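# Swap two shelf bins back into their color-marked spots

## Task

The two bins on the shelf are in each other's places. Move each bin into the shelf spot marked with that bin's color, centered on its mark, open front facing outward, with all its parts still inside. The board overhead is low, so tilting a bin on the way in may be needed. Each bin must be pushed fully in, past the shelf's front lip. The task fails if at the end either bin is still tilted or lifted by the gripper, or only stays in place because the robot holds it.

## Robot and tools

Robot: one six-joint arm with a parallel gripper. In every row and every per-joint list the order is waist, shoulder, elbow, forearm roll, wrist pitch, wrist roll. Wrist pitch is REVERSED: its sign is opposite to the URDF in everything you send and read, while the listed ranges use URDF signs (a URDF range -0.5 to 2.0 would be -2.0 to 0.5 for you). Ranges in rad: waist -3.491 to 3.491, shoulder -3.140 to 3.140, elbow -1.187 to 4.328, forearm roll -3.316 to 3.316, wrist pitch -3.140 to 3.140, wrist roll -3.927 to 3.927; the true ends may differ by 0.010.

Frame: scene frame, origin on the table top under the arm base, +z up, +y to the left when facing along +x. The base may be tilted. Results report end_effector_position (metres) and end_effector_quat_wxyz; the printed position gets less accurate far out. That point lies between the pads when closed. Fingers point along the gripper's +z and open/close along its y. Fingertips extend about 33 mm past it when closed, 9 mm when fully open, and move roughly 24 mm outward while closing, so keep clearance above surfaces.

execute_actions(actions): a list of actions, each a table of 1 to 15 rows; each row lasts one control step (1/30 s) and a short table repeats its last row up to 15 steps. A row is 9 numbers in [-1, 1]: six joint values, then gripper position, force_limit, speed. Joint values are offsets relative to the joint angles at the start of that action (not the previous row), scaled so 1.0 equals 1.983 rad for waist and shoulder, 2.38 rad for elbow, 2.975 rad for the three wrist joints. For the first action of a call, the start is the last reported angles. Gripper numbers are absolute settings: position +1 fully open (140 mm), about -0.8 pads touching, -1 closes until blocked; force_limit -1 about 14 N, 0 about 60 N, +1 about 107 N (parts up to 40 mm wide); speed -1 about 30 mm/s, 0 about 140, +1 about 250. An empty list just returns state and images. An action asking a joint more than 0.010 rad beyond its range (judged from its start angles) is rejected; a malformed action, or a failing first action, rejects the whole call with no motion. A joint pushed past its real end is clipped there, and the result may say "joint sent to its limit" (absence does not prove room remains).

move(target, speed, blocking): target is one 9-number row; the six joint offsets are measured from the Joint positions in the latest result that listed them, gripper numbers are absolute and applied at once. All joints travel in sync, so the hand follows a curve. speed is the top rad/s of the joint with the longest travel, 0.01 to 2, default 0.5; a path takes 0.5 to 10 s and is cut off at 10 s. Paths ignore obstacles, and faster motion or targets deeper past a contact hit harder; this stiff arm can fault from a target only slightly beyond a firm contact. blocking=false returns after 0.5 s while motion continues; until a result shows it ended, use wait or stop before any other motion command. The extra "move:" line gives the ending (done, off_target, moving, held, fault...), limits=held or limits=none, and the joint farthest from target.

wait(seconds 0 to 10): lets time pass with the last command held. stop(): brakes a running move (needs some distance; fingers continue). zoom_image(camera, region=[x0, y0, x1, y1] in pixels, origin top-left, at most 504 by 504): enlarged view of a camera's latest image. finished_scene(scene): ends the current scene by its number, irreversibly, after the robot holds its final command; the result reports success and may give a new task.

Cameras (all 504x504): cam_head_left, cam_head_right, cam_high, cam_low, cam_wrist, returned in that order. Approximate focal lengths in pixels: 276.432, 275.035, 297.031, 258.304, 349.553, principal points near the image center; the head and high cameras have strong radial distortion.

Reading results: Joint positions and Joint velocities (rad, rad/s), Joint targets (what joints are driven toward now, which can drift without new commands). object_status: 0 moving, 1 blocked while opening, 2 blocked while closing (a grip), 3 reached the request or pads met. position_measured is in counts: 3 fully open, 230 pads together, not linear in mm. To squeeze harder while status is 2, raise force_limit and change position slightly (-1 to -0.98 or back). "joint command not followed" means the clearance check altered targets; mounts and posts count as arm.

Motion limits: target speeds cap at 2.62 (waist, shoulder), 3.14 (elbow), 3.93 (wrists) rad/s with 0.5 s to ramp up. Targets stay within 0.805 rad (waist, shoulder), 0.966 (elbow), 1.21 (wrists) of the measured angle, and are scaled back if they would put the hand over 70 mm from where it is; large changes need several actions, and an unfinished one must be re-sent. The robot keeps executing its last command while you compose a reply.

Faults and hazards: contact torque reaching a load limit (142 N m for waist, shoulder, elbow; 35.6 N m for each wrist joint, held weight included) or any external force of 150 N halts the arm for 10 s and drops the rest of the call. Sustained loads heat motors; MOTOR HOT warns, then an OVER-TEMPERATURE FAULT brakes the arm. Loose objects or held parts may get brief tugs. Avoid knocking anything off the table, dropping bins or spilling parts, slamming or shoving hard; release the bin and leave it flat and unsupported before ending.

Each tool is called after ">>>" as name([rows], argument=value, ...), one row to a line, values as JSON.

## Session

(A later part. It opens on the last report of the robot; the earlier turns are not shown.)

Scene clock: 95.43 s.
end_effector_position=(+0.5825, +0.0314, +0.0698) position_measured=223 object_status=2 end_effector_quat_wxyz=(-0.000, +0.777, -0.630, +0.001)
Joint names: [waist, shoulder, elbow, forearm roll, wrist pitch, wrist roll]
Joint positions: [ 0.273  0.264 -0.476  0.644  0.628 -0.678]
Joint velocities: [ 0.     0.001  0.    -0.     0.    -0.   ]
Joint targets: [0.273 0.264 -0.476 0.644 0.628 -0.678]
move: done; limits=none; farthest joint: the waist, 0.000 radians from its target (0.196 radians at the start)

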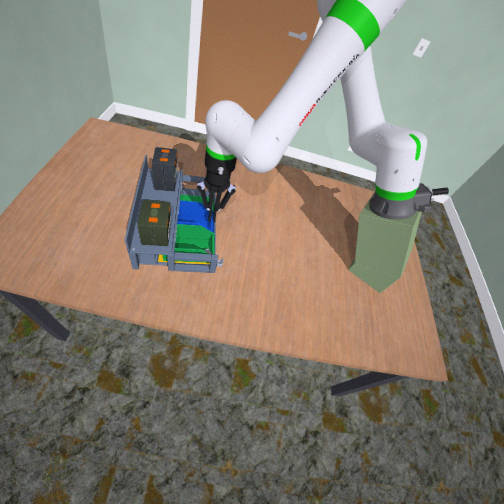

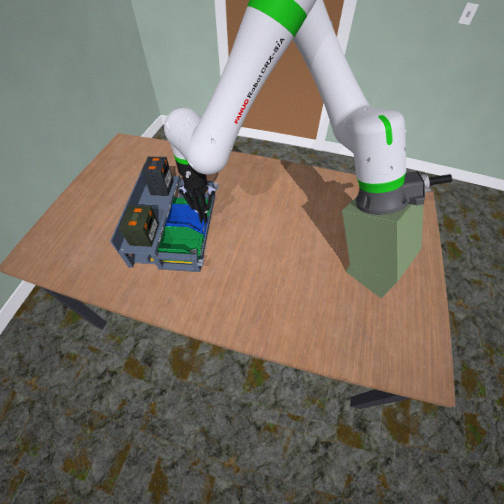

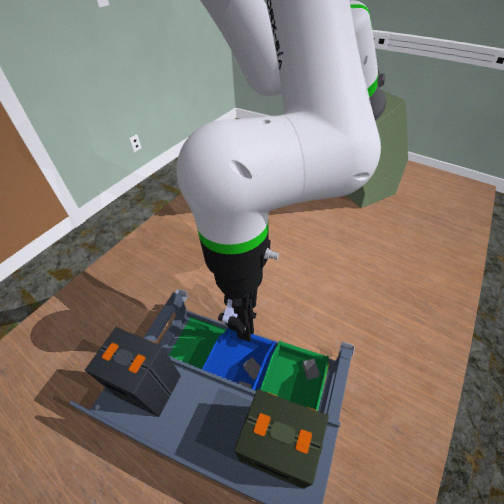

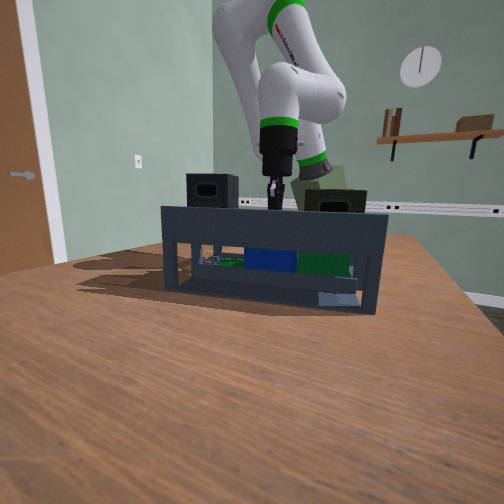

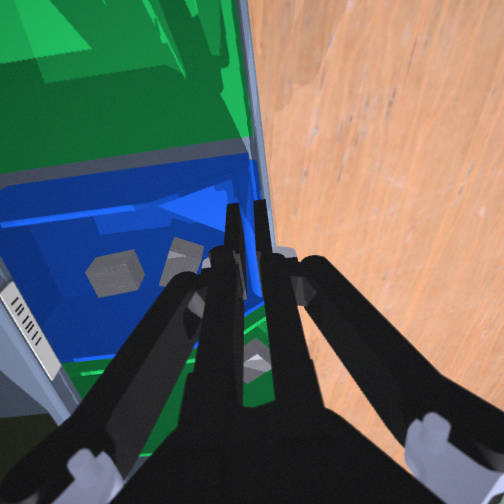

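>>> move(target=[0.0027,0.0006,-0.0005,0.001,0,-0.0027,-1,0.3,-0.5], speed=0.03)

>>> move(target=[0,0,0,0,0,0,-0.4,0,0])

>>> move(target=[0.0331,-0.0594,0.0068,-0.0273,0.0468,0.0176,-0.4,0,0], speed=0.2)

>>> zoom_image(camera="cam_wrist", region=[150, 0, 350, 300])

Scene clock: 100.27 s.
end_effector_position=(+0.5821, +0.0344, +0.0699) position_measured=223 object_status=2 end_effector_quat_wxyz=(-0.000, +0.777, -0.630, +0.001)
Joint names: [waist, shoulder, elbow, forearm roll, wrist pitch, wrist roll]
Joint positions: [ 0.279  0.265 -0.477  0.647  0.628 -0.686]
Joint velocities: [ 0.     0.003  0.001  0.     0.    -0.   ]
Joint targets: [0.279 0.265 -0.478 0.647 0.628 -0.686]
move: done; limits=none; farthest joint: the waist, 0.000 radians from its target (0.005 radians at the start)

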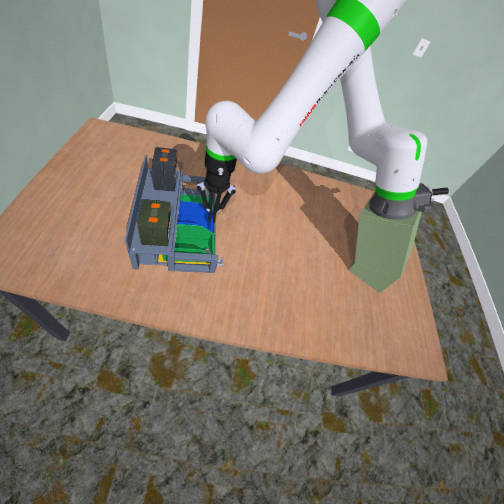

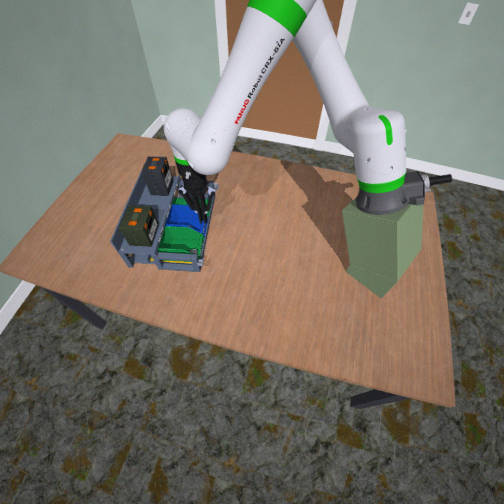

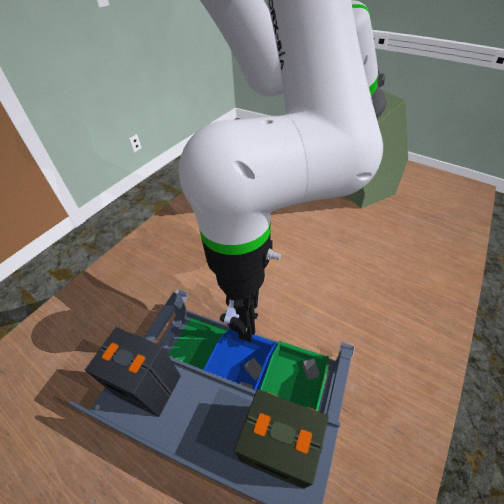

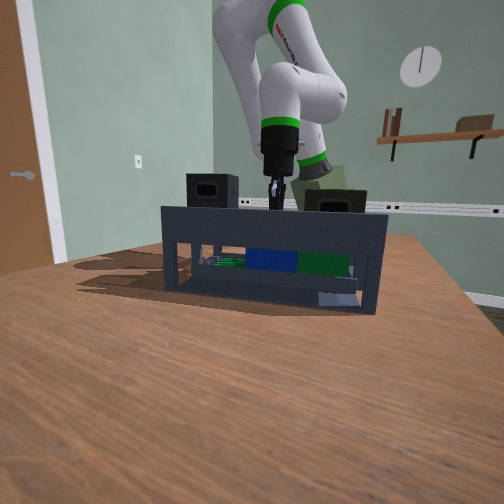

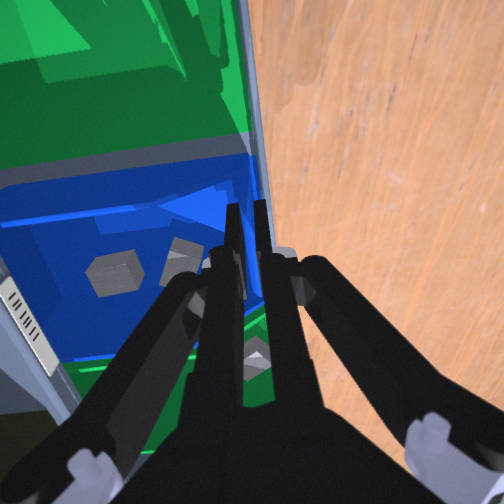

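Scene clock: 100.77 s.
end_effector_position=(+0.5819, +0.0344, +0.0699) position_measured=179 object_status=3 end_effector_quat_wxyz=(-0.000, +0.777, -0.630, +0.001)
Joint names: [waist, shoulder, elbow, forearm roll, wrist pitch, wrist roll]
Joint positions: [ 0.279  0.265 -0.478  0.647  0.628 -0.686]
Joint velocities: [-0.     0.001 -0.001  0.002  0.     0.   ]
Joint targets: [0.279 0.265 -0.477 0.647 0.628 -0.686]
move: done; limits=none; farthest joint: the elbow, 0.001 radians from its target (0.000 radians at the start)

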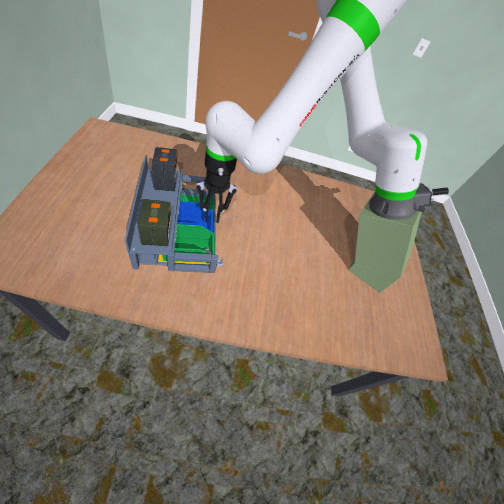

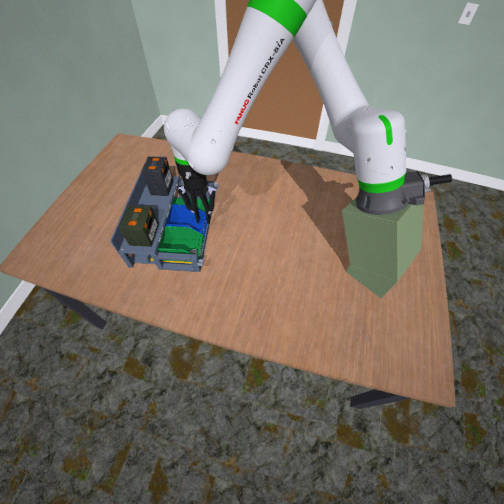

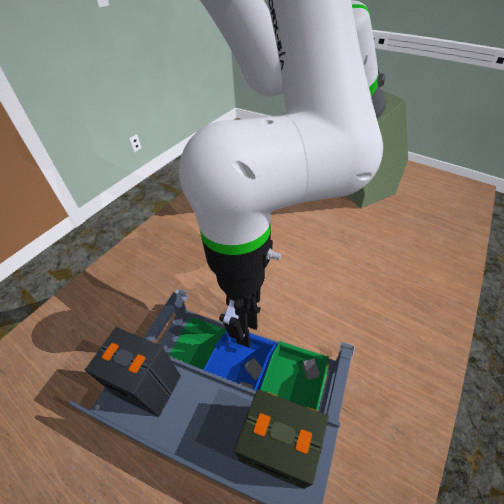

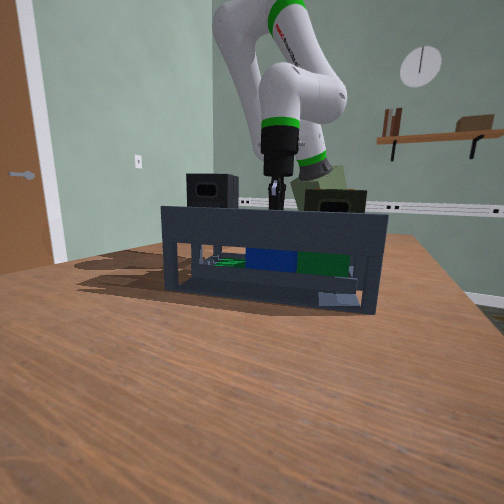

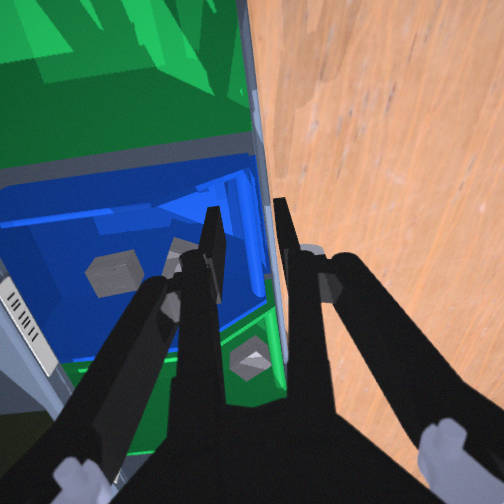

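Scene clock: 101.80 s.
end_effector_position=(+0.5802, +0.0359, +0.1318) position_measured=179 object_status=3 end_effector_quat_wxyz=(-0.000, +0.777, -0.630, +0.001)
Joint names: [waist, shoulder, elbow, forearm roll, wrist pitch, wrist roll]
Joint positions: [ 0.344  0.148 -0.462  0.566  0.768 -0.634]
Joint velocities: [ 0.     0.     0.001 -0.002  0.    -0.   ]
Joint targets: [0.344 0.148 -0.462 0.566 0.768 -0.634]
move: done; limits=none; farthest joint: the shoulder, 0.001 radians from its target (0.118 radians at the start)

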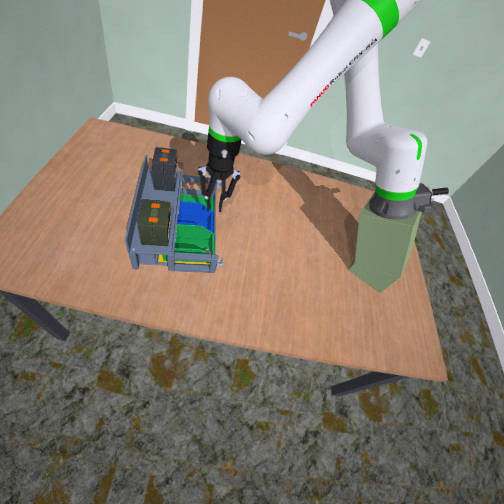

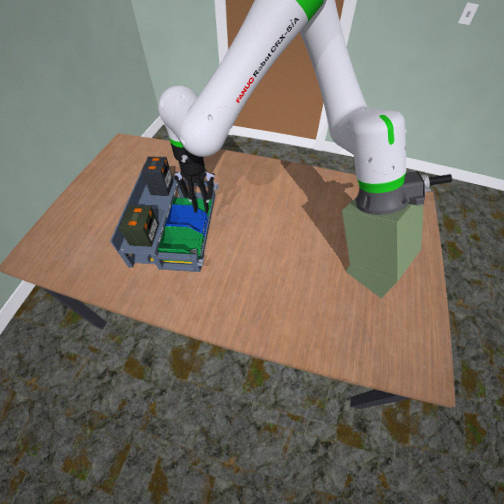

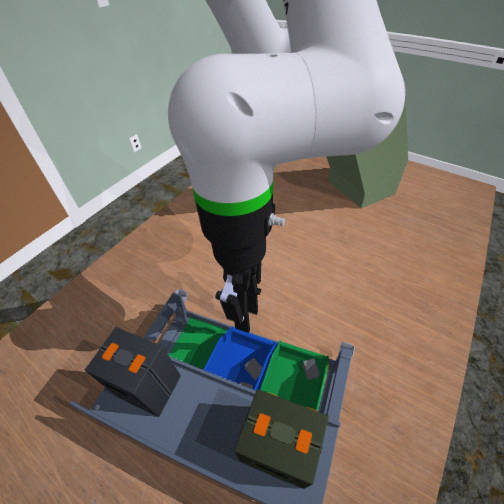

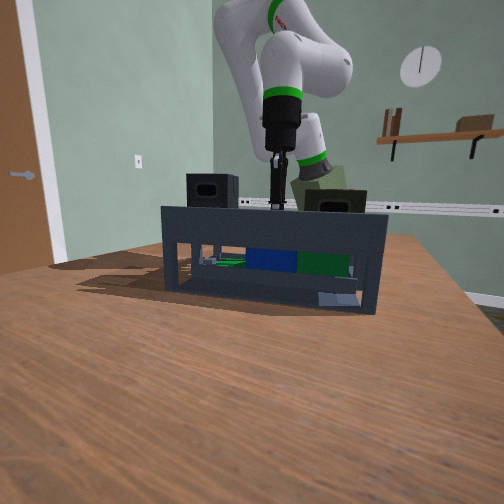

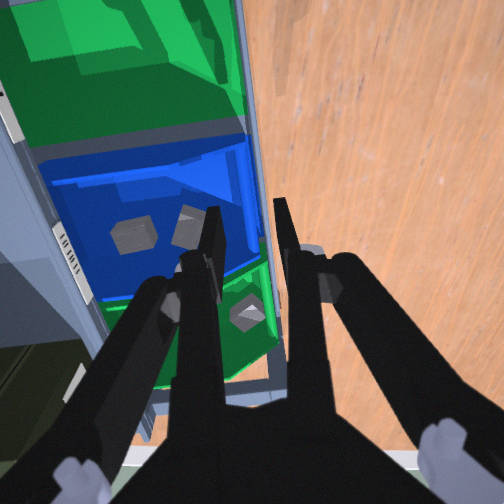

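Region (150, 0, 350, 300) of cam_wrist's 504x504 image, scaled by 1.680, with more detail than that image has.

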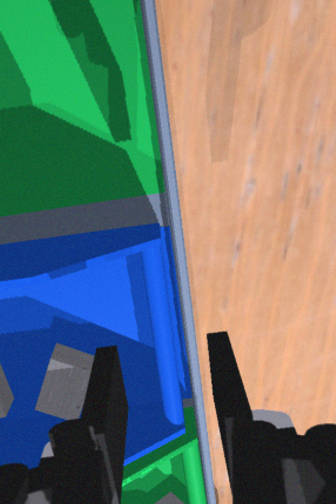

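>>> move(target=[0.0883,0.0272,-0.0088,0.0245,0.0067,-0.0817,-0.4,0,0], speed=0.3)

>>> move(target=[-0.036,0.0669,-0.0031,0.0281,-0.0492,-0.0172,-0.4,0,0], speed=0.12)

>>> move(target=[0,0,0,0,0,0,-1,1,-0.5])

Scene clock: 109.83 s.
end_effector_position=(+0.5592, +0.1240, +0.1349) position_measured=179 object_status=3 end_effector_quat_wxyz=(+0.000, +0.775, -0.632, +0.007)
Joint names: [waist, shoulder, elbow, forearm roll, wrist pitch, wrist roll]
Joint positions: [ 0.519  0.202 -0.482  0.639  0.788 -0.877]
Joint velocities: [ 0.    -0.002 -0.002 -0.001  0.     0.001]
Joint targets: [0.519 0.202 -0.482 0.639 0.788 -0.877]
move: done; limits=none; farthest joint: the waist, 0.000 radians from its target (0.175 radians at the start)

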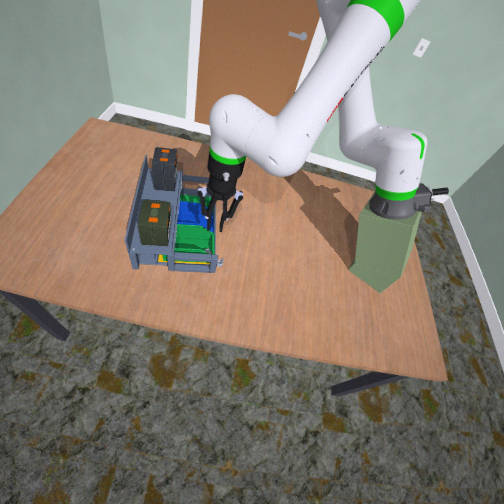

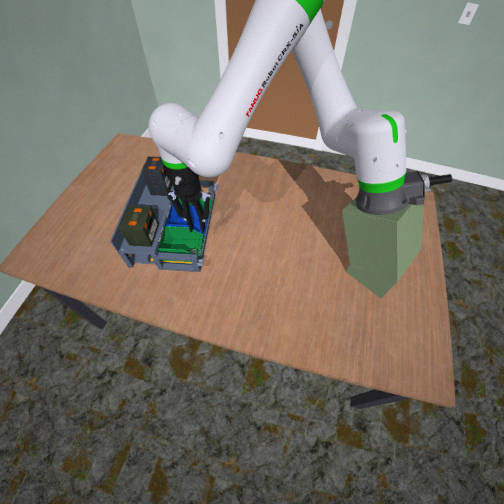

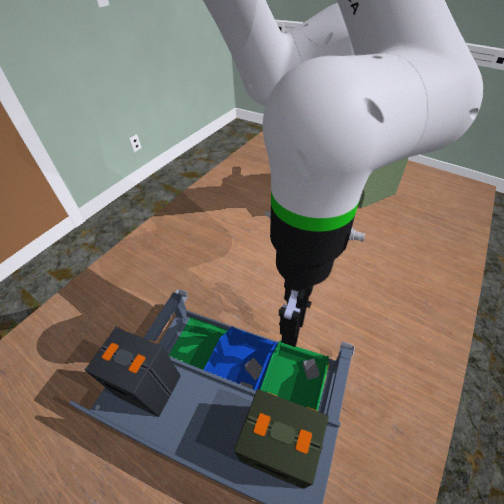

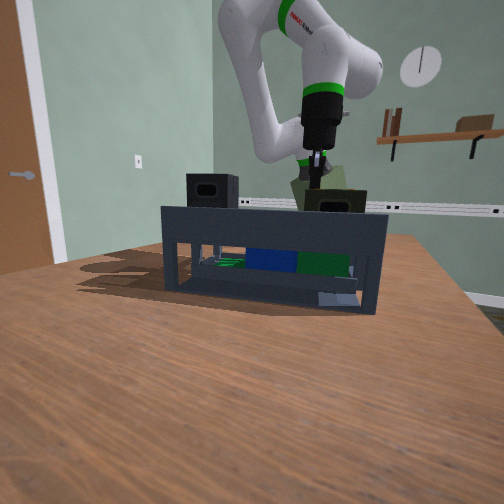

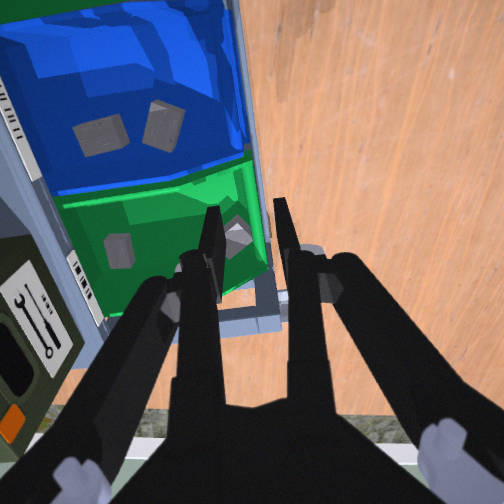

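Scene clock: 111.37 s.
end_effector_position=(+0.5594, +0.1303, +0.0668) position_measured=179 object_status=3 end_effector_quat_wxyz=(-0.000, +0.777, -0.630, +0.000)
Joint names: [waist, shoulder, elbow, forearm roll, wrist pitch, wrist roll]
Joint positions: [ 0.448  0.334 -0.49   0.723  0.641 -0.928]
Joint velocities: [-0.    -0.001 -0.     0.     0.001  0.   ]
Joint targets: [0.448 0.334 -0.490 0.723 0.641 -0.928]
move: done; limits=none; farthest joint: the waist, 0.000 radians from its target (0.072 radians at the start)

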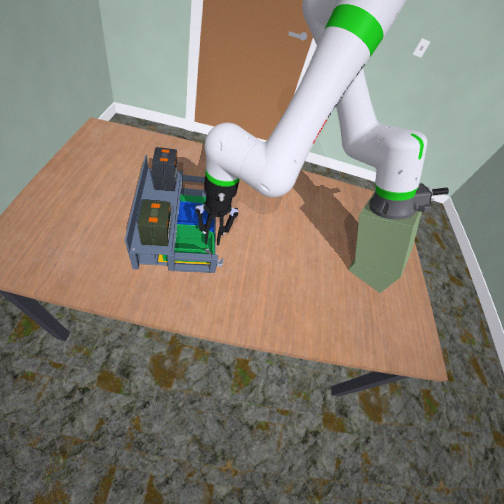

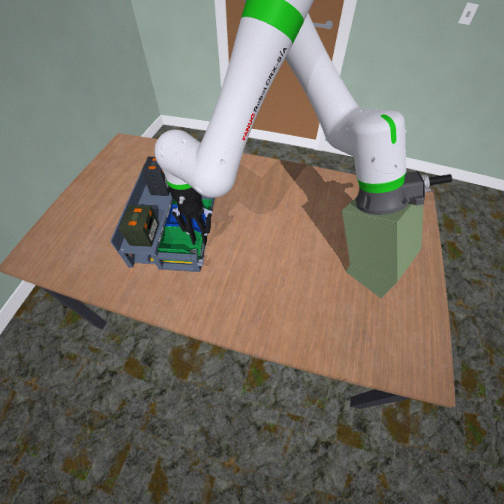

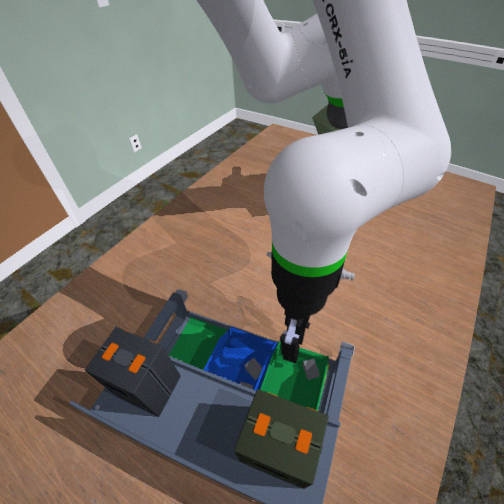

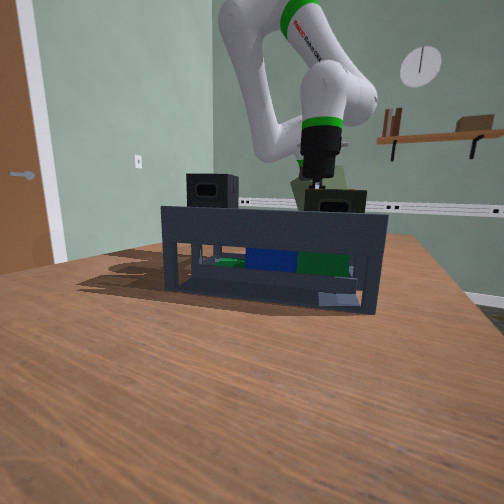

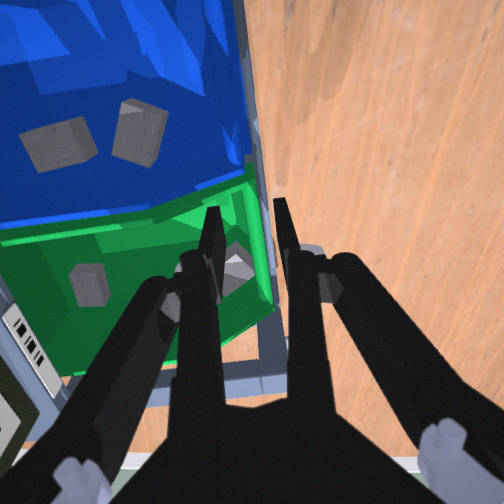

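Scene clock: 111.93 s.
end_effector_position=(+0.5595, +0.1303, +0.0668) position_measured=225 object_status=2 end_effector_quat_wxyz=(-0.000, +0.777, -0.630, +0.000)
Joint names: [waist, shoulder, elbow, forearm roll, wrist pitch, wrist roll]
Joint positions: [ 0.448  0.334 -0.49   0.723  0.641 -0.928]
Joint velocities: [ 0.    -0.     0.     0.001  0.002 -0.001]
Joint targets: [0.448 0.334 -0.490 0.723 0.641 -0.928]
move: done; limits=none; farthest joint: the waist, 0.000 radians from its target (0.000 radians at the start)

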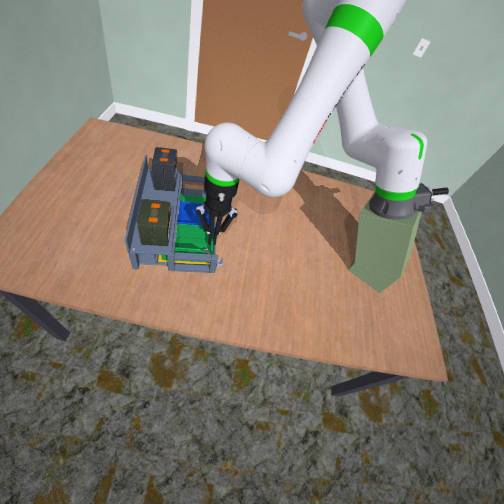

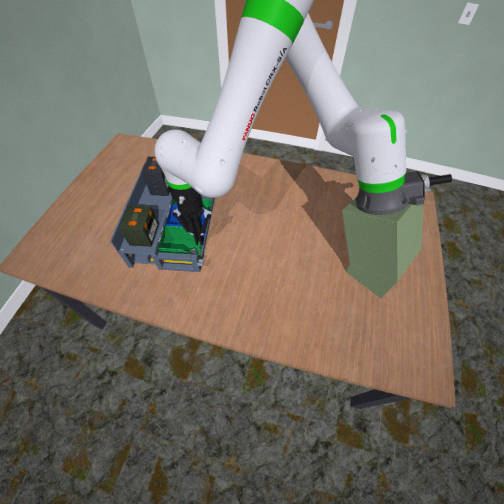

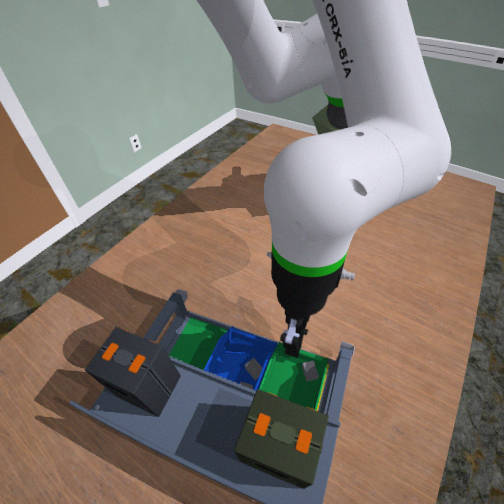

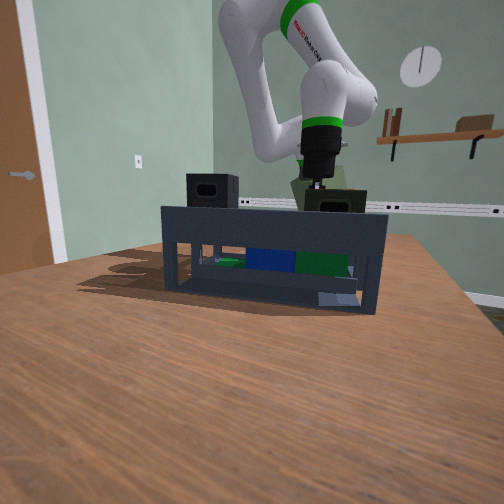

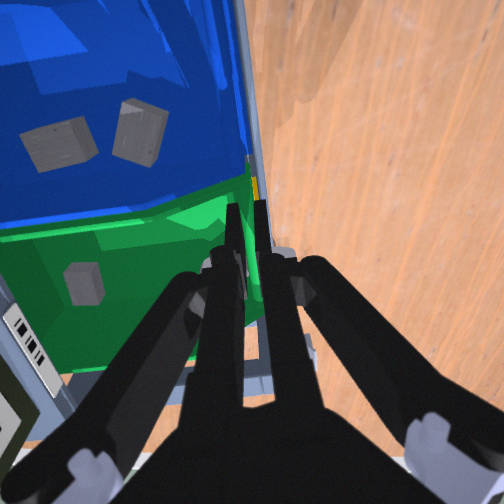

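>>> move(target=[0.0069,0.0124,0.0448,-0.04,0.0401,0.0355,-1,1,-0.5], speed=0.08)

>>> move(target=[0.0069,0.0124,0.0448,-0.04,0.0401,0.0355,-1,1,-0.5], speed=0.08)

>>> zoom_image(camera="cam_head_left", region=[130, 190, 250, 280])

>>> zoom_image(camera="cam_low", region=[190, 230, 370, 290])

Scene clock: 120.67 s.
end_effector_position=(+0.5655, +0.1283, +0.0773) position_measured=225 object_status=2 end_effector_quat_wxyz=(+0.027, +0.775, -0.632, -0.013)
Joint names: [waist, shoulder, elbow, forearm roll, wrist pitch, wrist roll]
Joint positions: [ 0.462  0.359 -0.383  0.604  0.76  -0.823]
Joint velocities: [-0.    -0.002  0.    -0.001 -0.    -0.001]
Joint targets: [0.462 0.359 -0.383 0.604 0.760 -0.823]
move: done; limits=none; farthest joint: the waist, 0.000 radians from its target (0.014 radians at the start)

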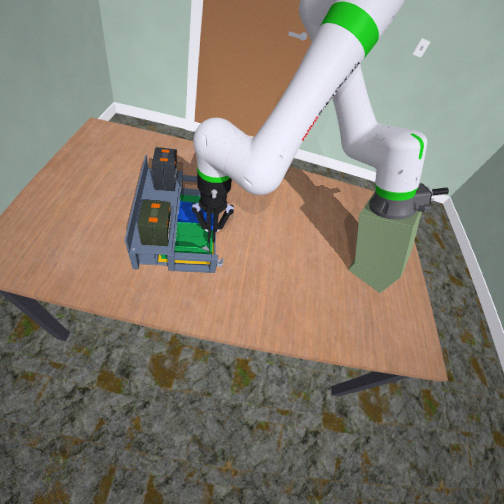

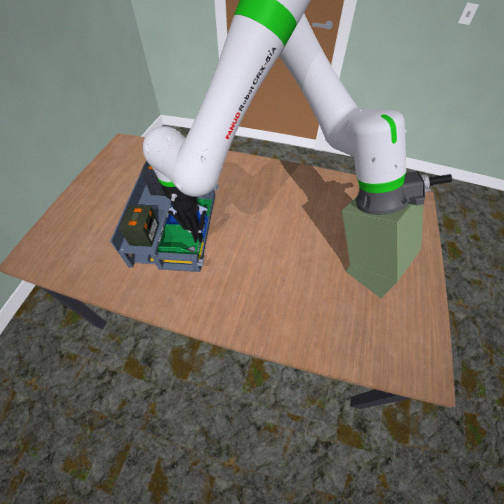

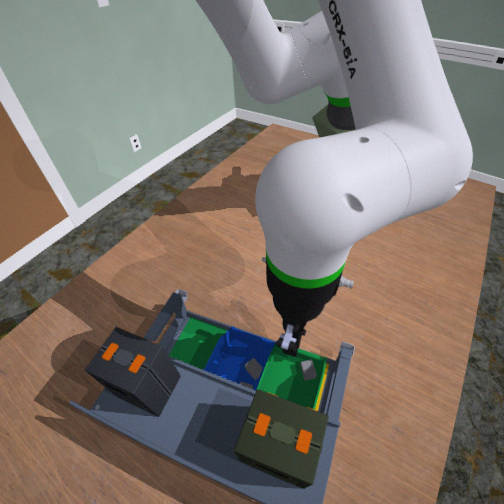

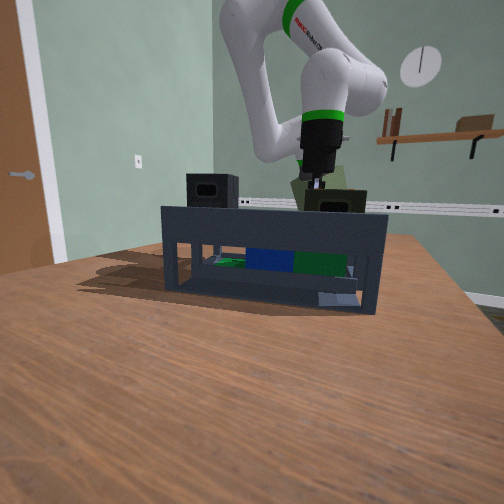

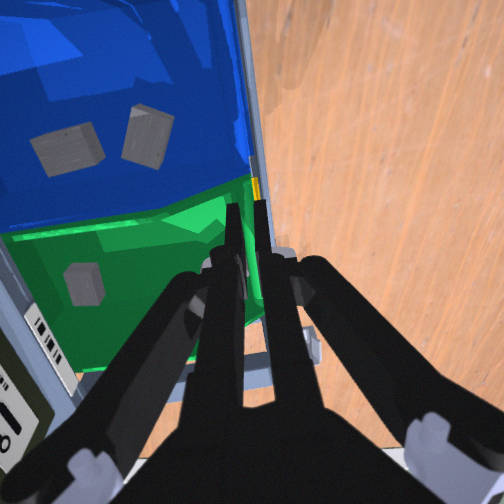

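Scene clock: 122.47 s.
end_effector_position=(+0.5634, +0.1348, +0.0900) position_measured=225 object_status=2 end_effector_quat_wxyz=(+0.051, +0.775, -0.629, -0.040)
Joint names: [waist, shoulder, elbow, forearm roll, wrist pitch, wrist roll]
Joint positions: [ 0.475  0.383 -0.277  0.485  0.88  -0.717]
Joint velocities: [ 0.  0.  0. -0.  0.  0.]
Joint targets: [0.475 0.383 -0.277 0.485 0.880 -0.717]
move: done; limits=none; farthest joint: the waist, 0.000 radians from its target (0.014 radians at the start)

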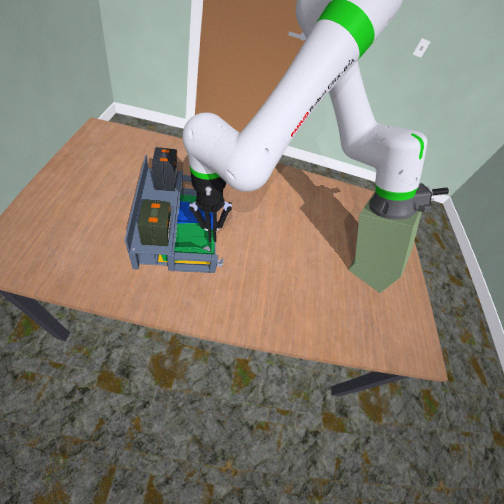

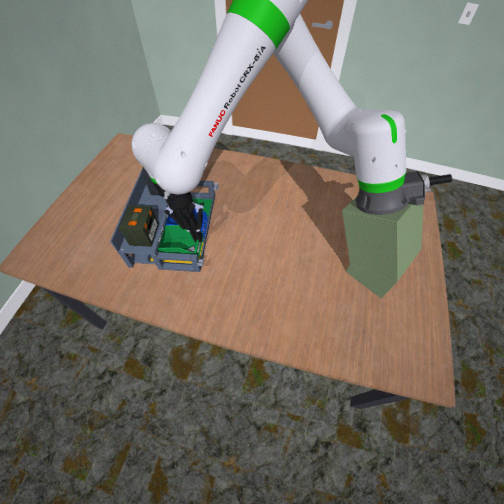

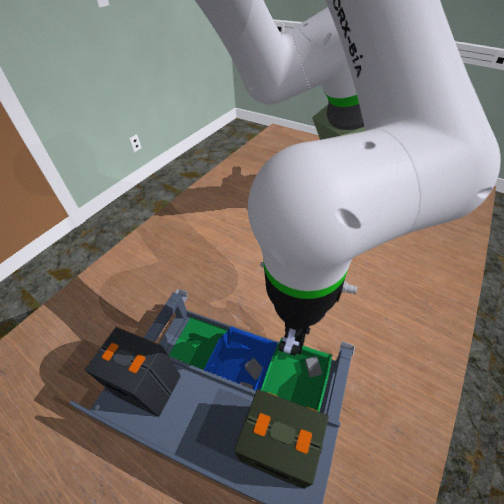

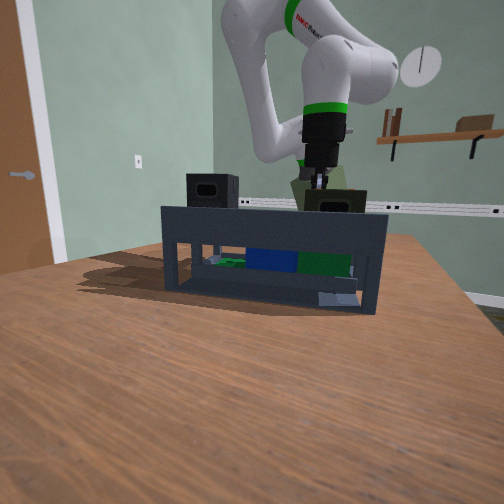

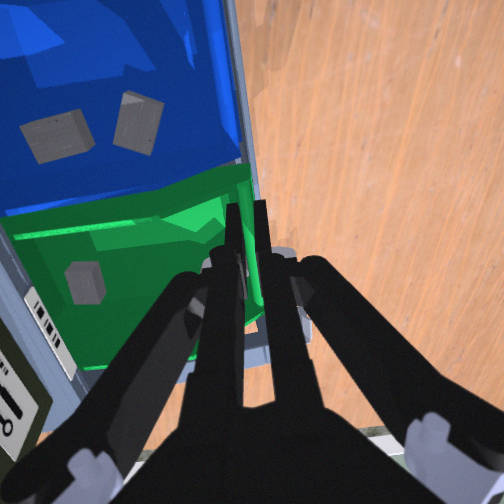

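Region (130, 190, 250, 280) of cam_head_left's 504x504 image, scaled by 4.200, with more detail than that image has; it fills the top 378 rows of this view, and the rest is white.

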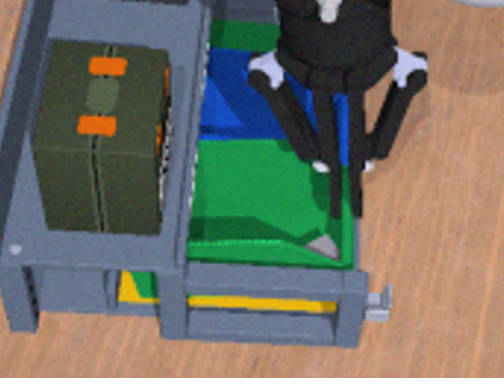

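Region (190, 230, 370, 290) of cam_low's 504x504 image, scaled by 2.800, with more detail than that image has.

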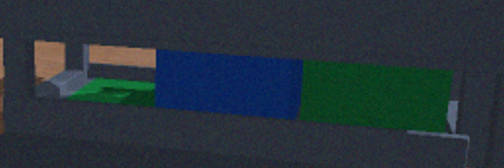

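>>> move(target=[0.0258,-0.0667,-0.1004,0.0144,-0.0252,-0.0386,-1,1,-0.5], speed=0.1)

>>> zoom_image(camera="cam_head_left", region=[140, 190, 260, 280])

Scene clock: 129.57 s.
end_effector_position=(+0.4902, +0.1195, +0.0978) position_measured=225 object_status=2 end_effector_quat_wxyz=(+0.051, +0.775, -0.629, -0.040)
Joint names: [waist, shoulder, elbow, forearm roll, wrist pitch, wrist roll]
Joint positions: [ 0.527  0.251 -0.516  0.528  0.805 -0.832]
Joint velocities: [ 0.    -0.002 -0.001  0.001  0.001 -0.   ]
Joint targets: [0.527 0.251 -0.516 0.528 0.805 -0.832]
move: done; limits=none; farthest joint: the shoulder, 0.001 radians from its target (0.133 radians at the start)

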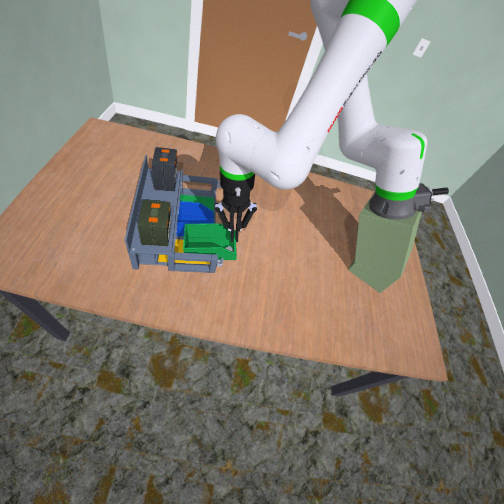

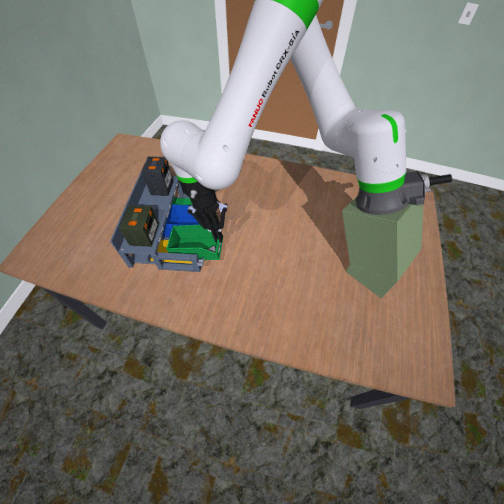

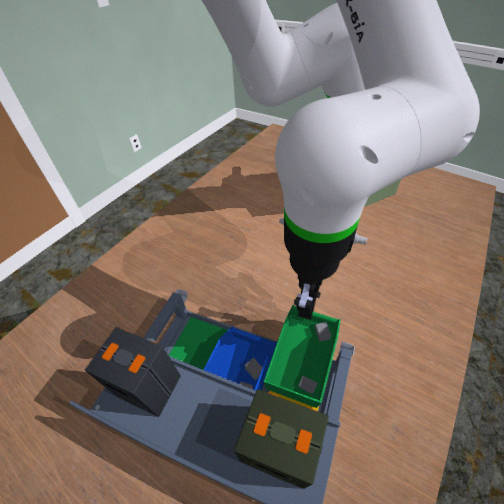

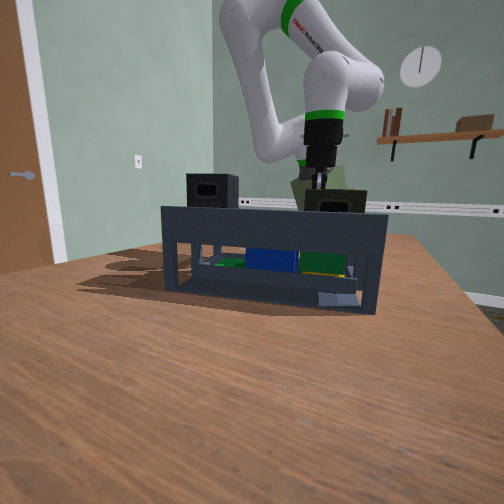

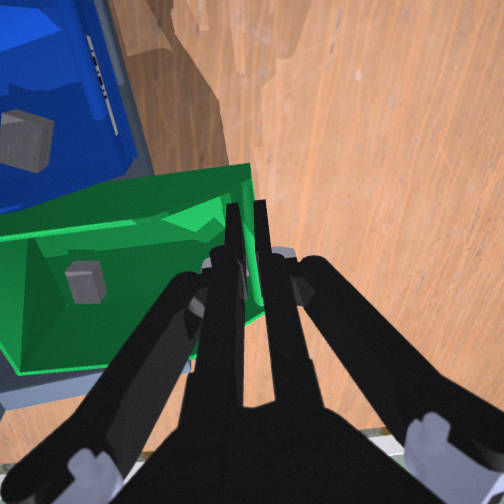

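Region (140, 190, 260, 280) of cam_head_left's 504x504 image, scaled by 4.200, with more detail than that image has; it fills the top 378 rows of this view, and the rest is white.

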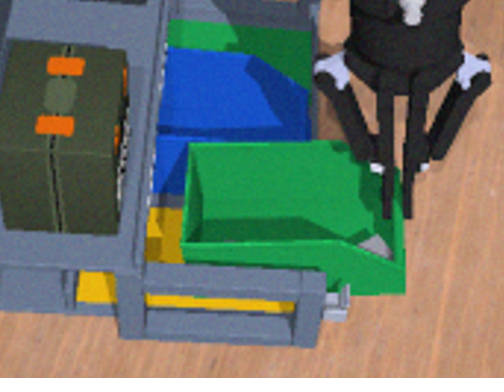

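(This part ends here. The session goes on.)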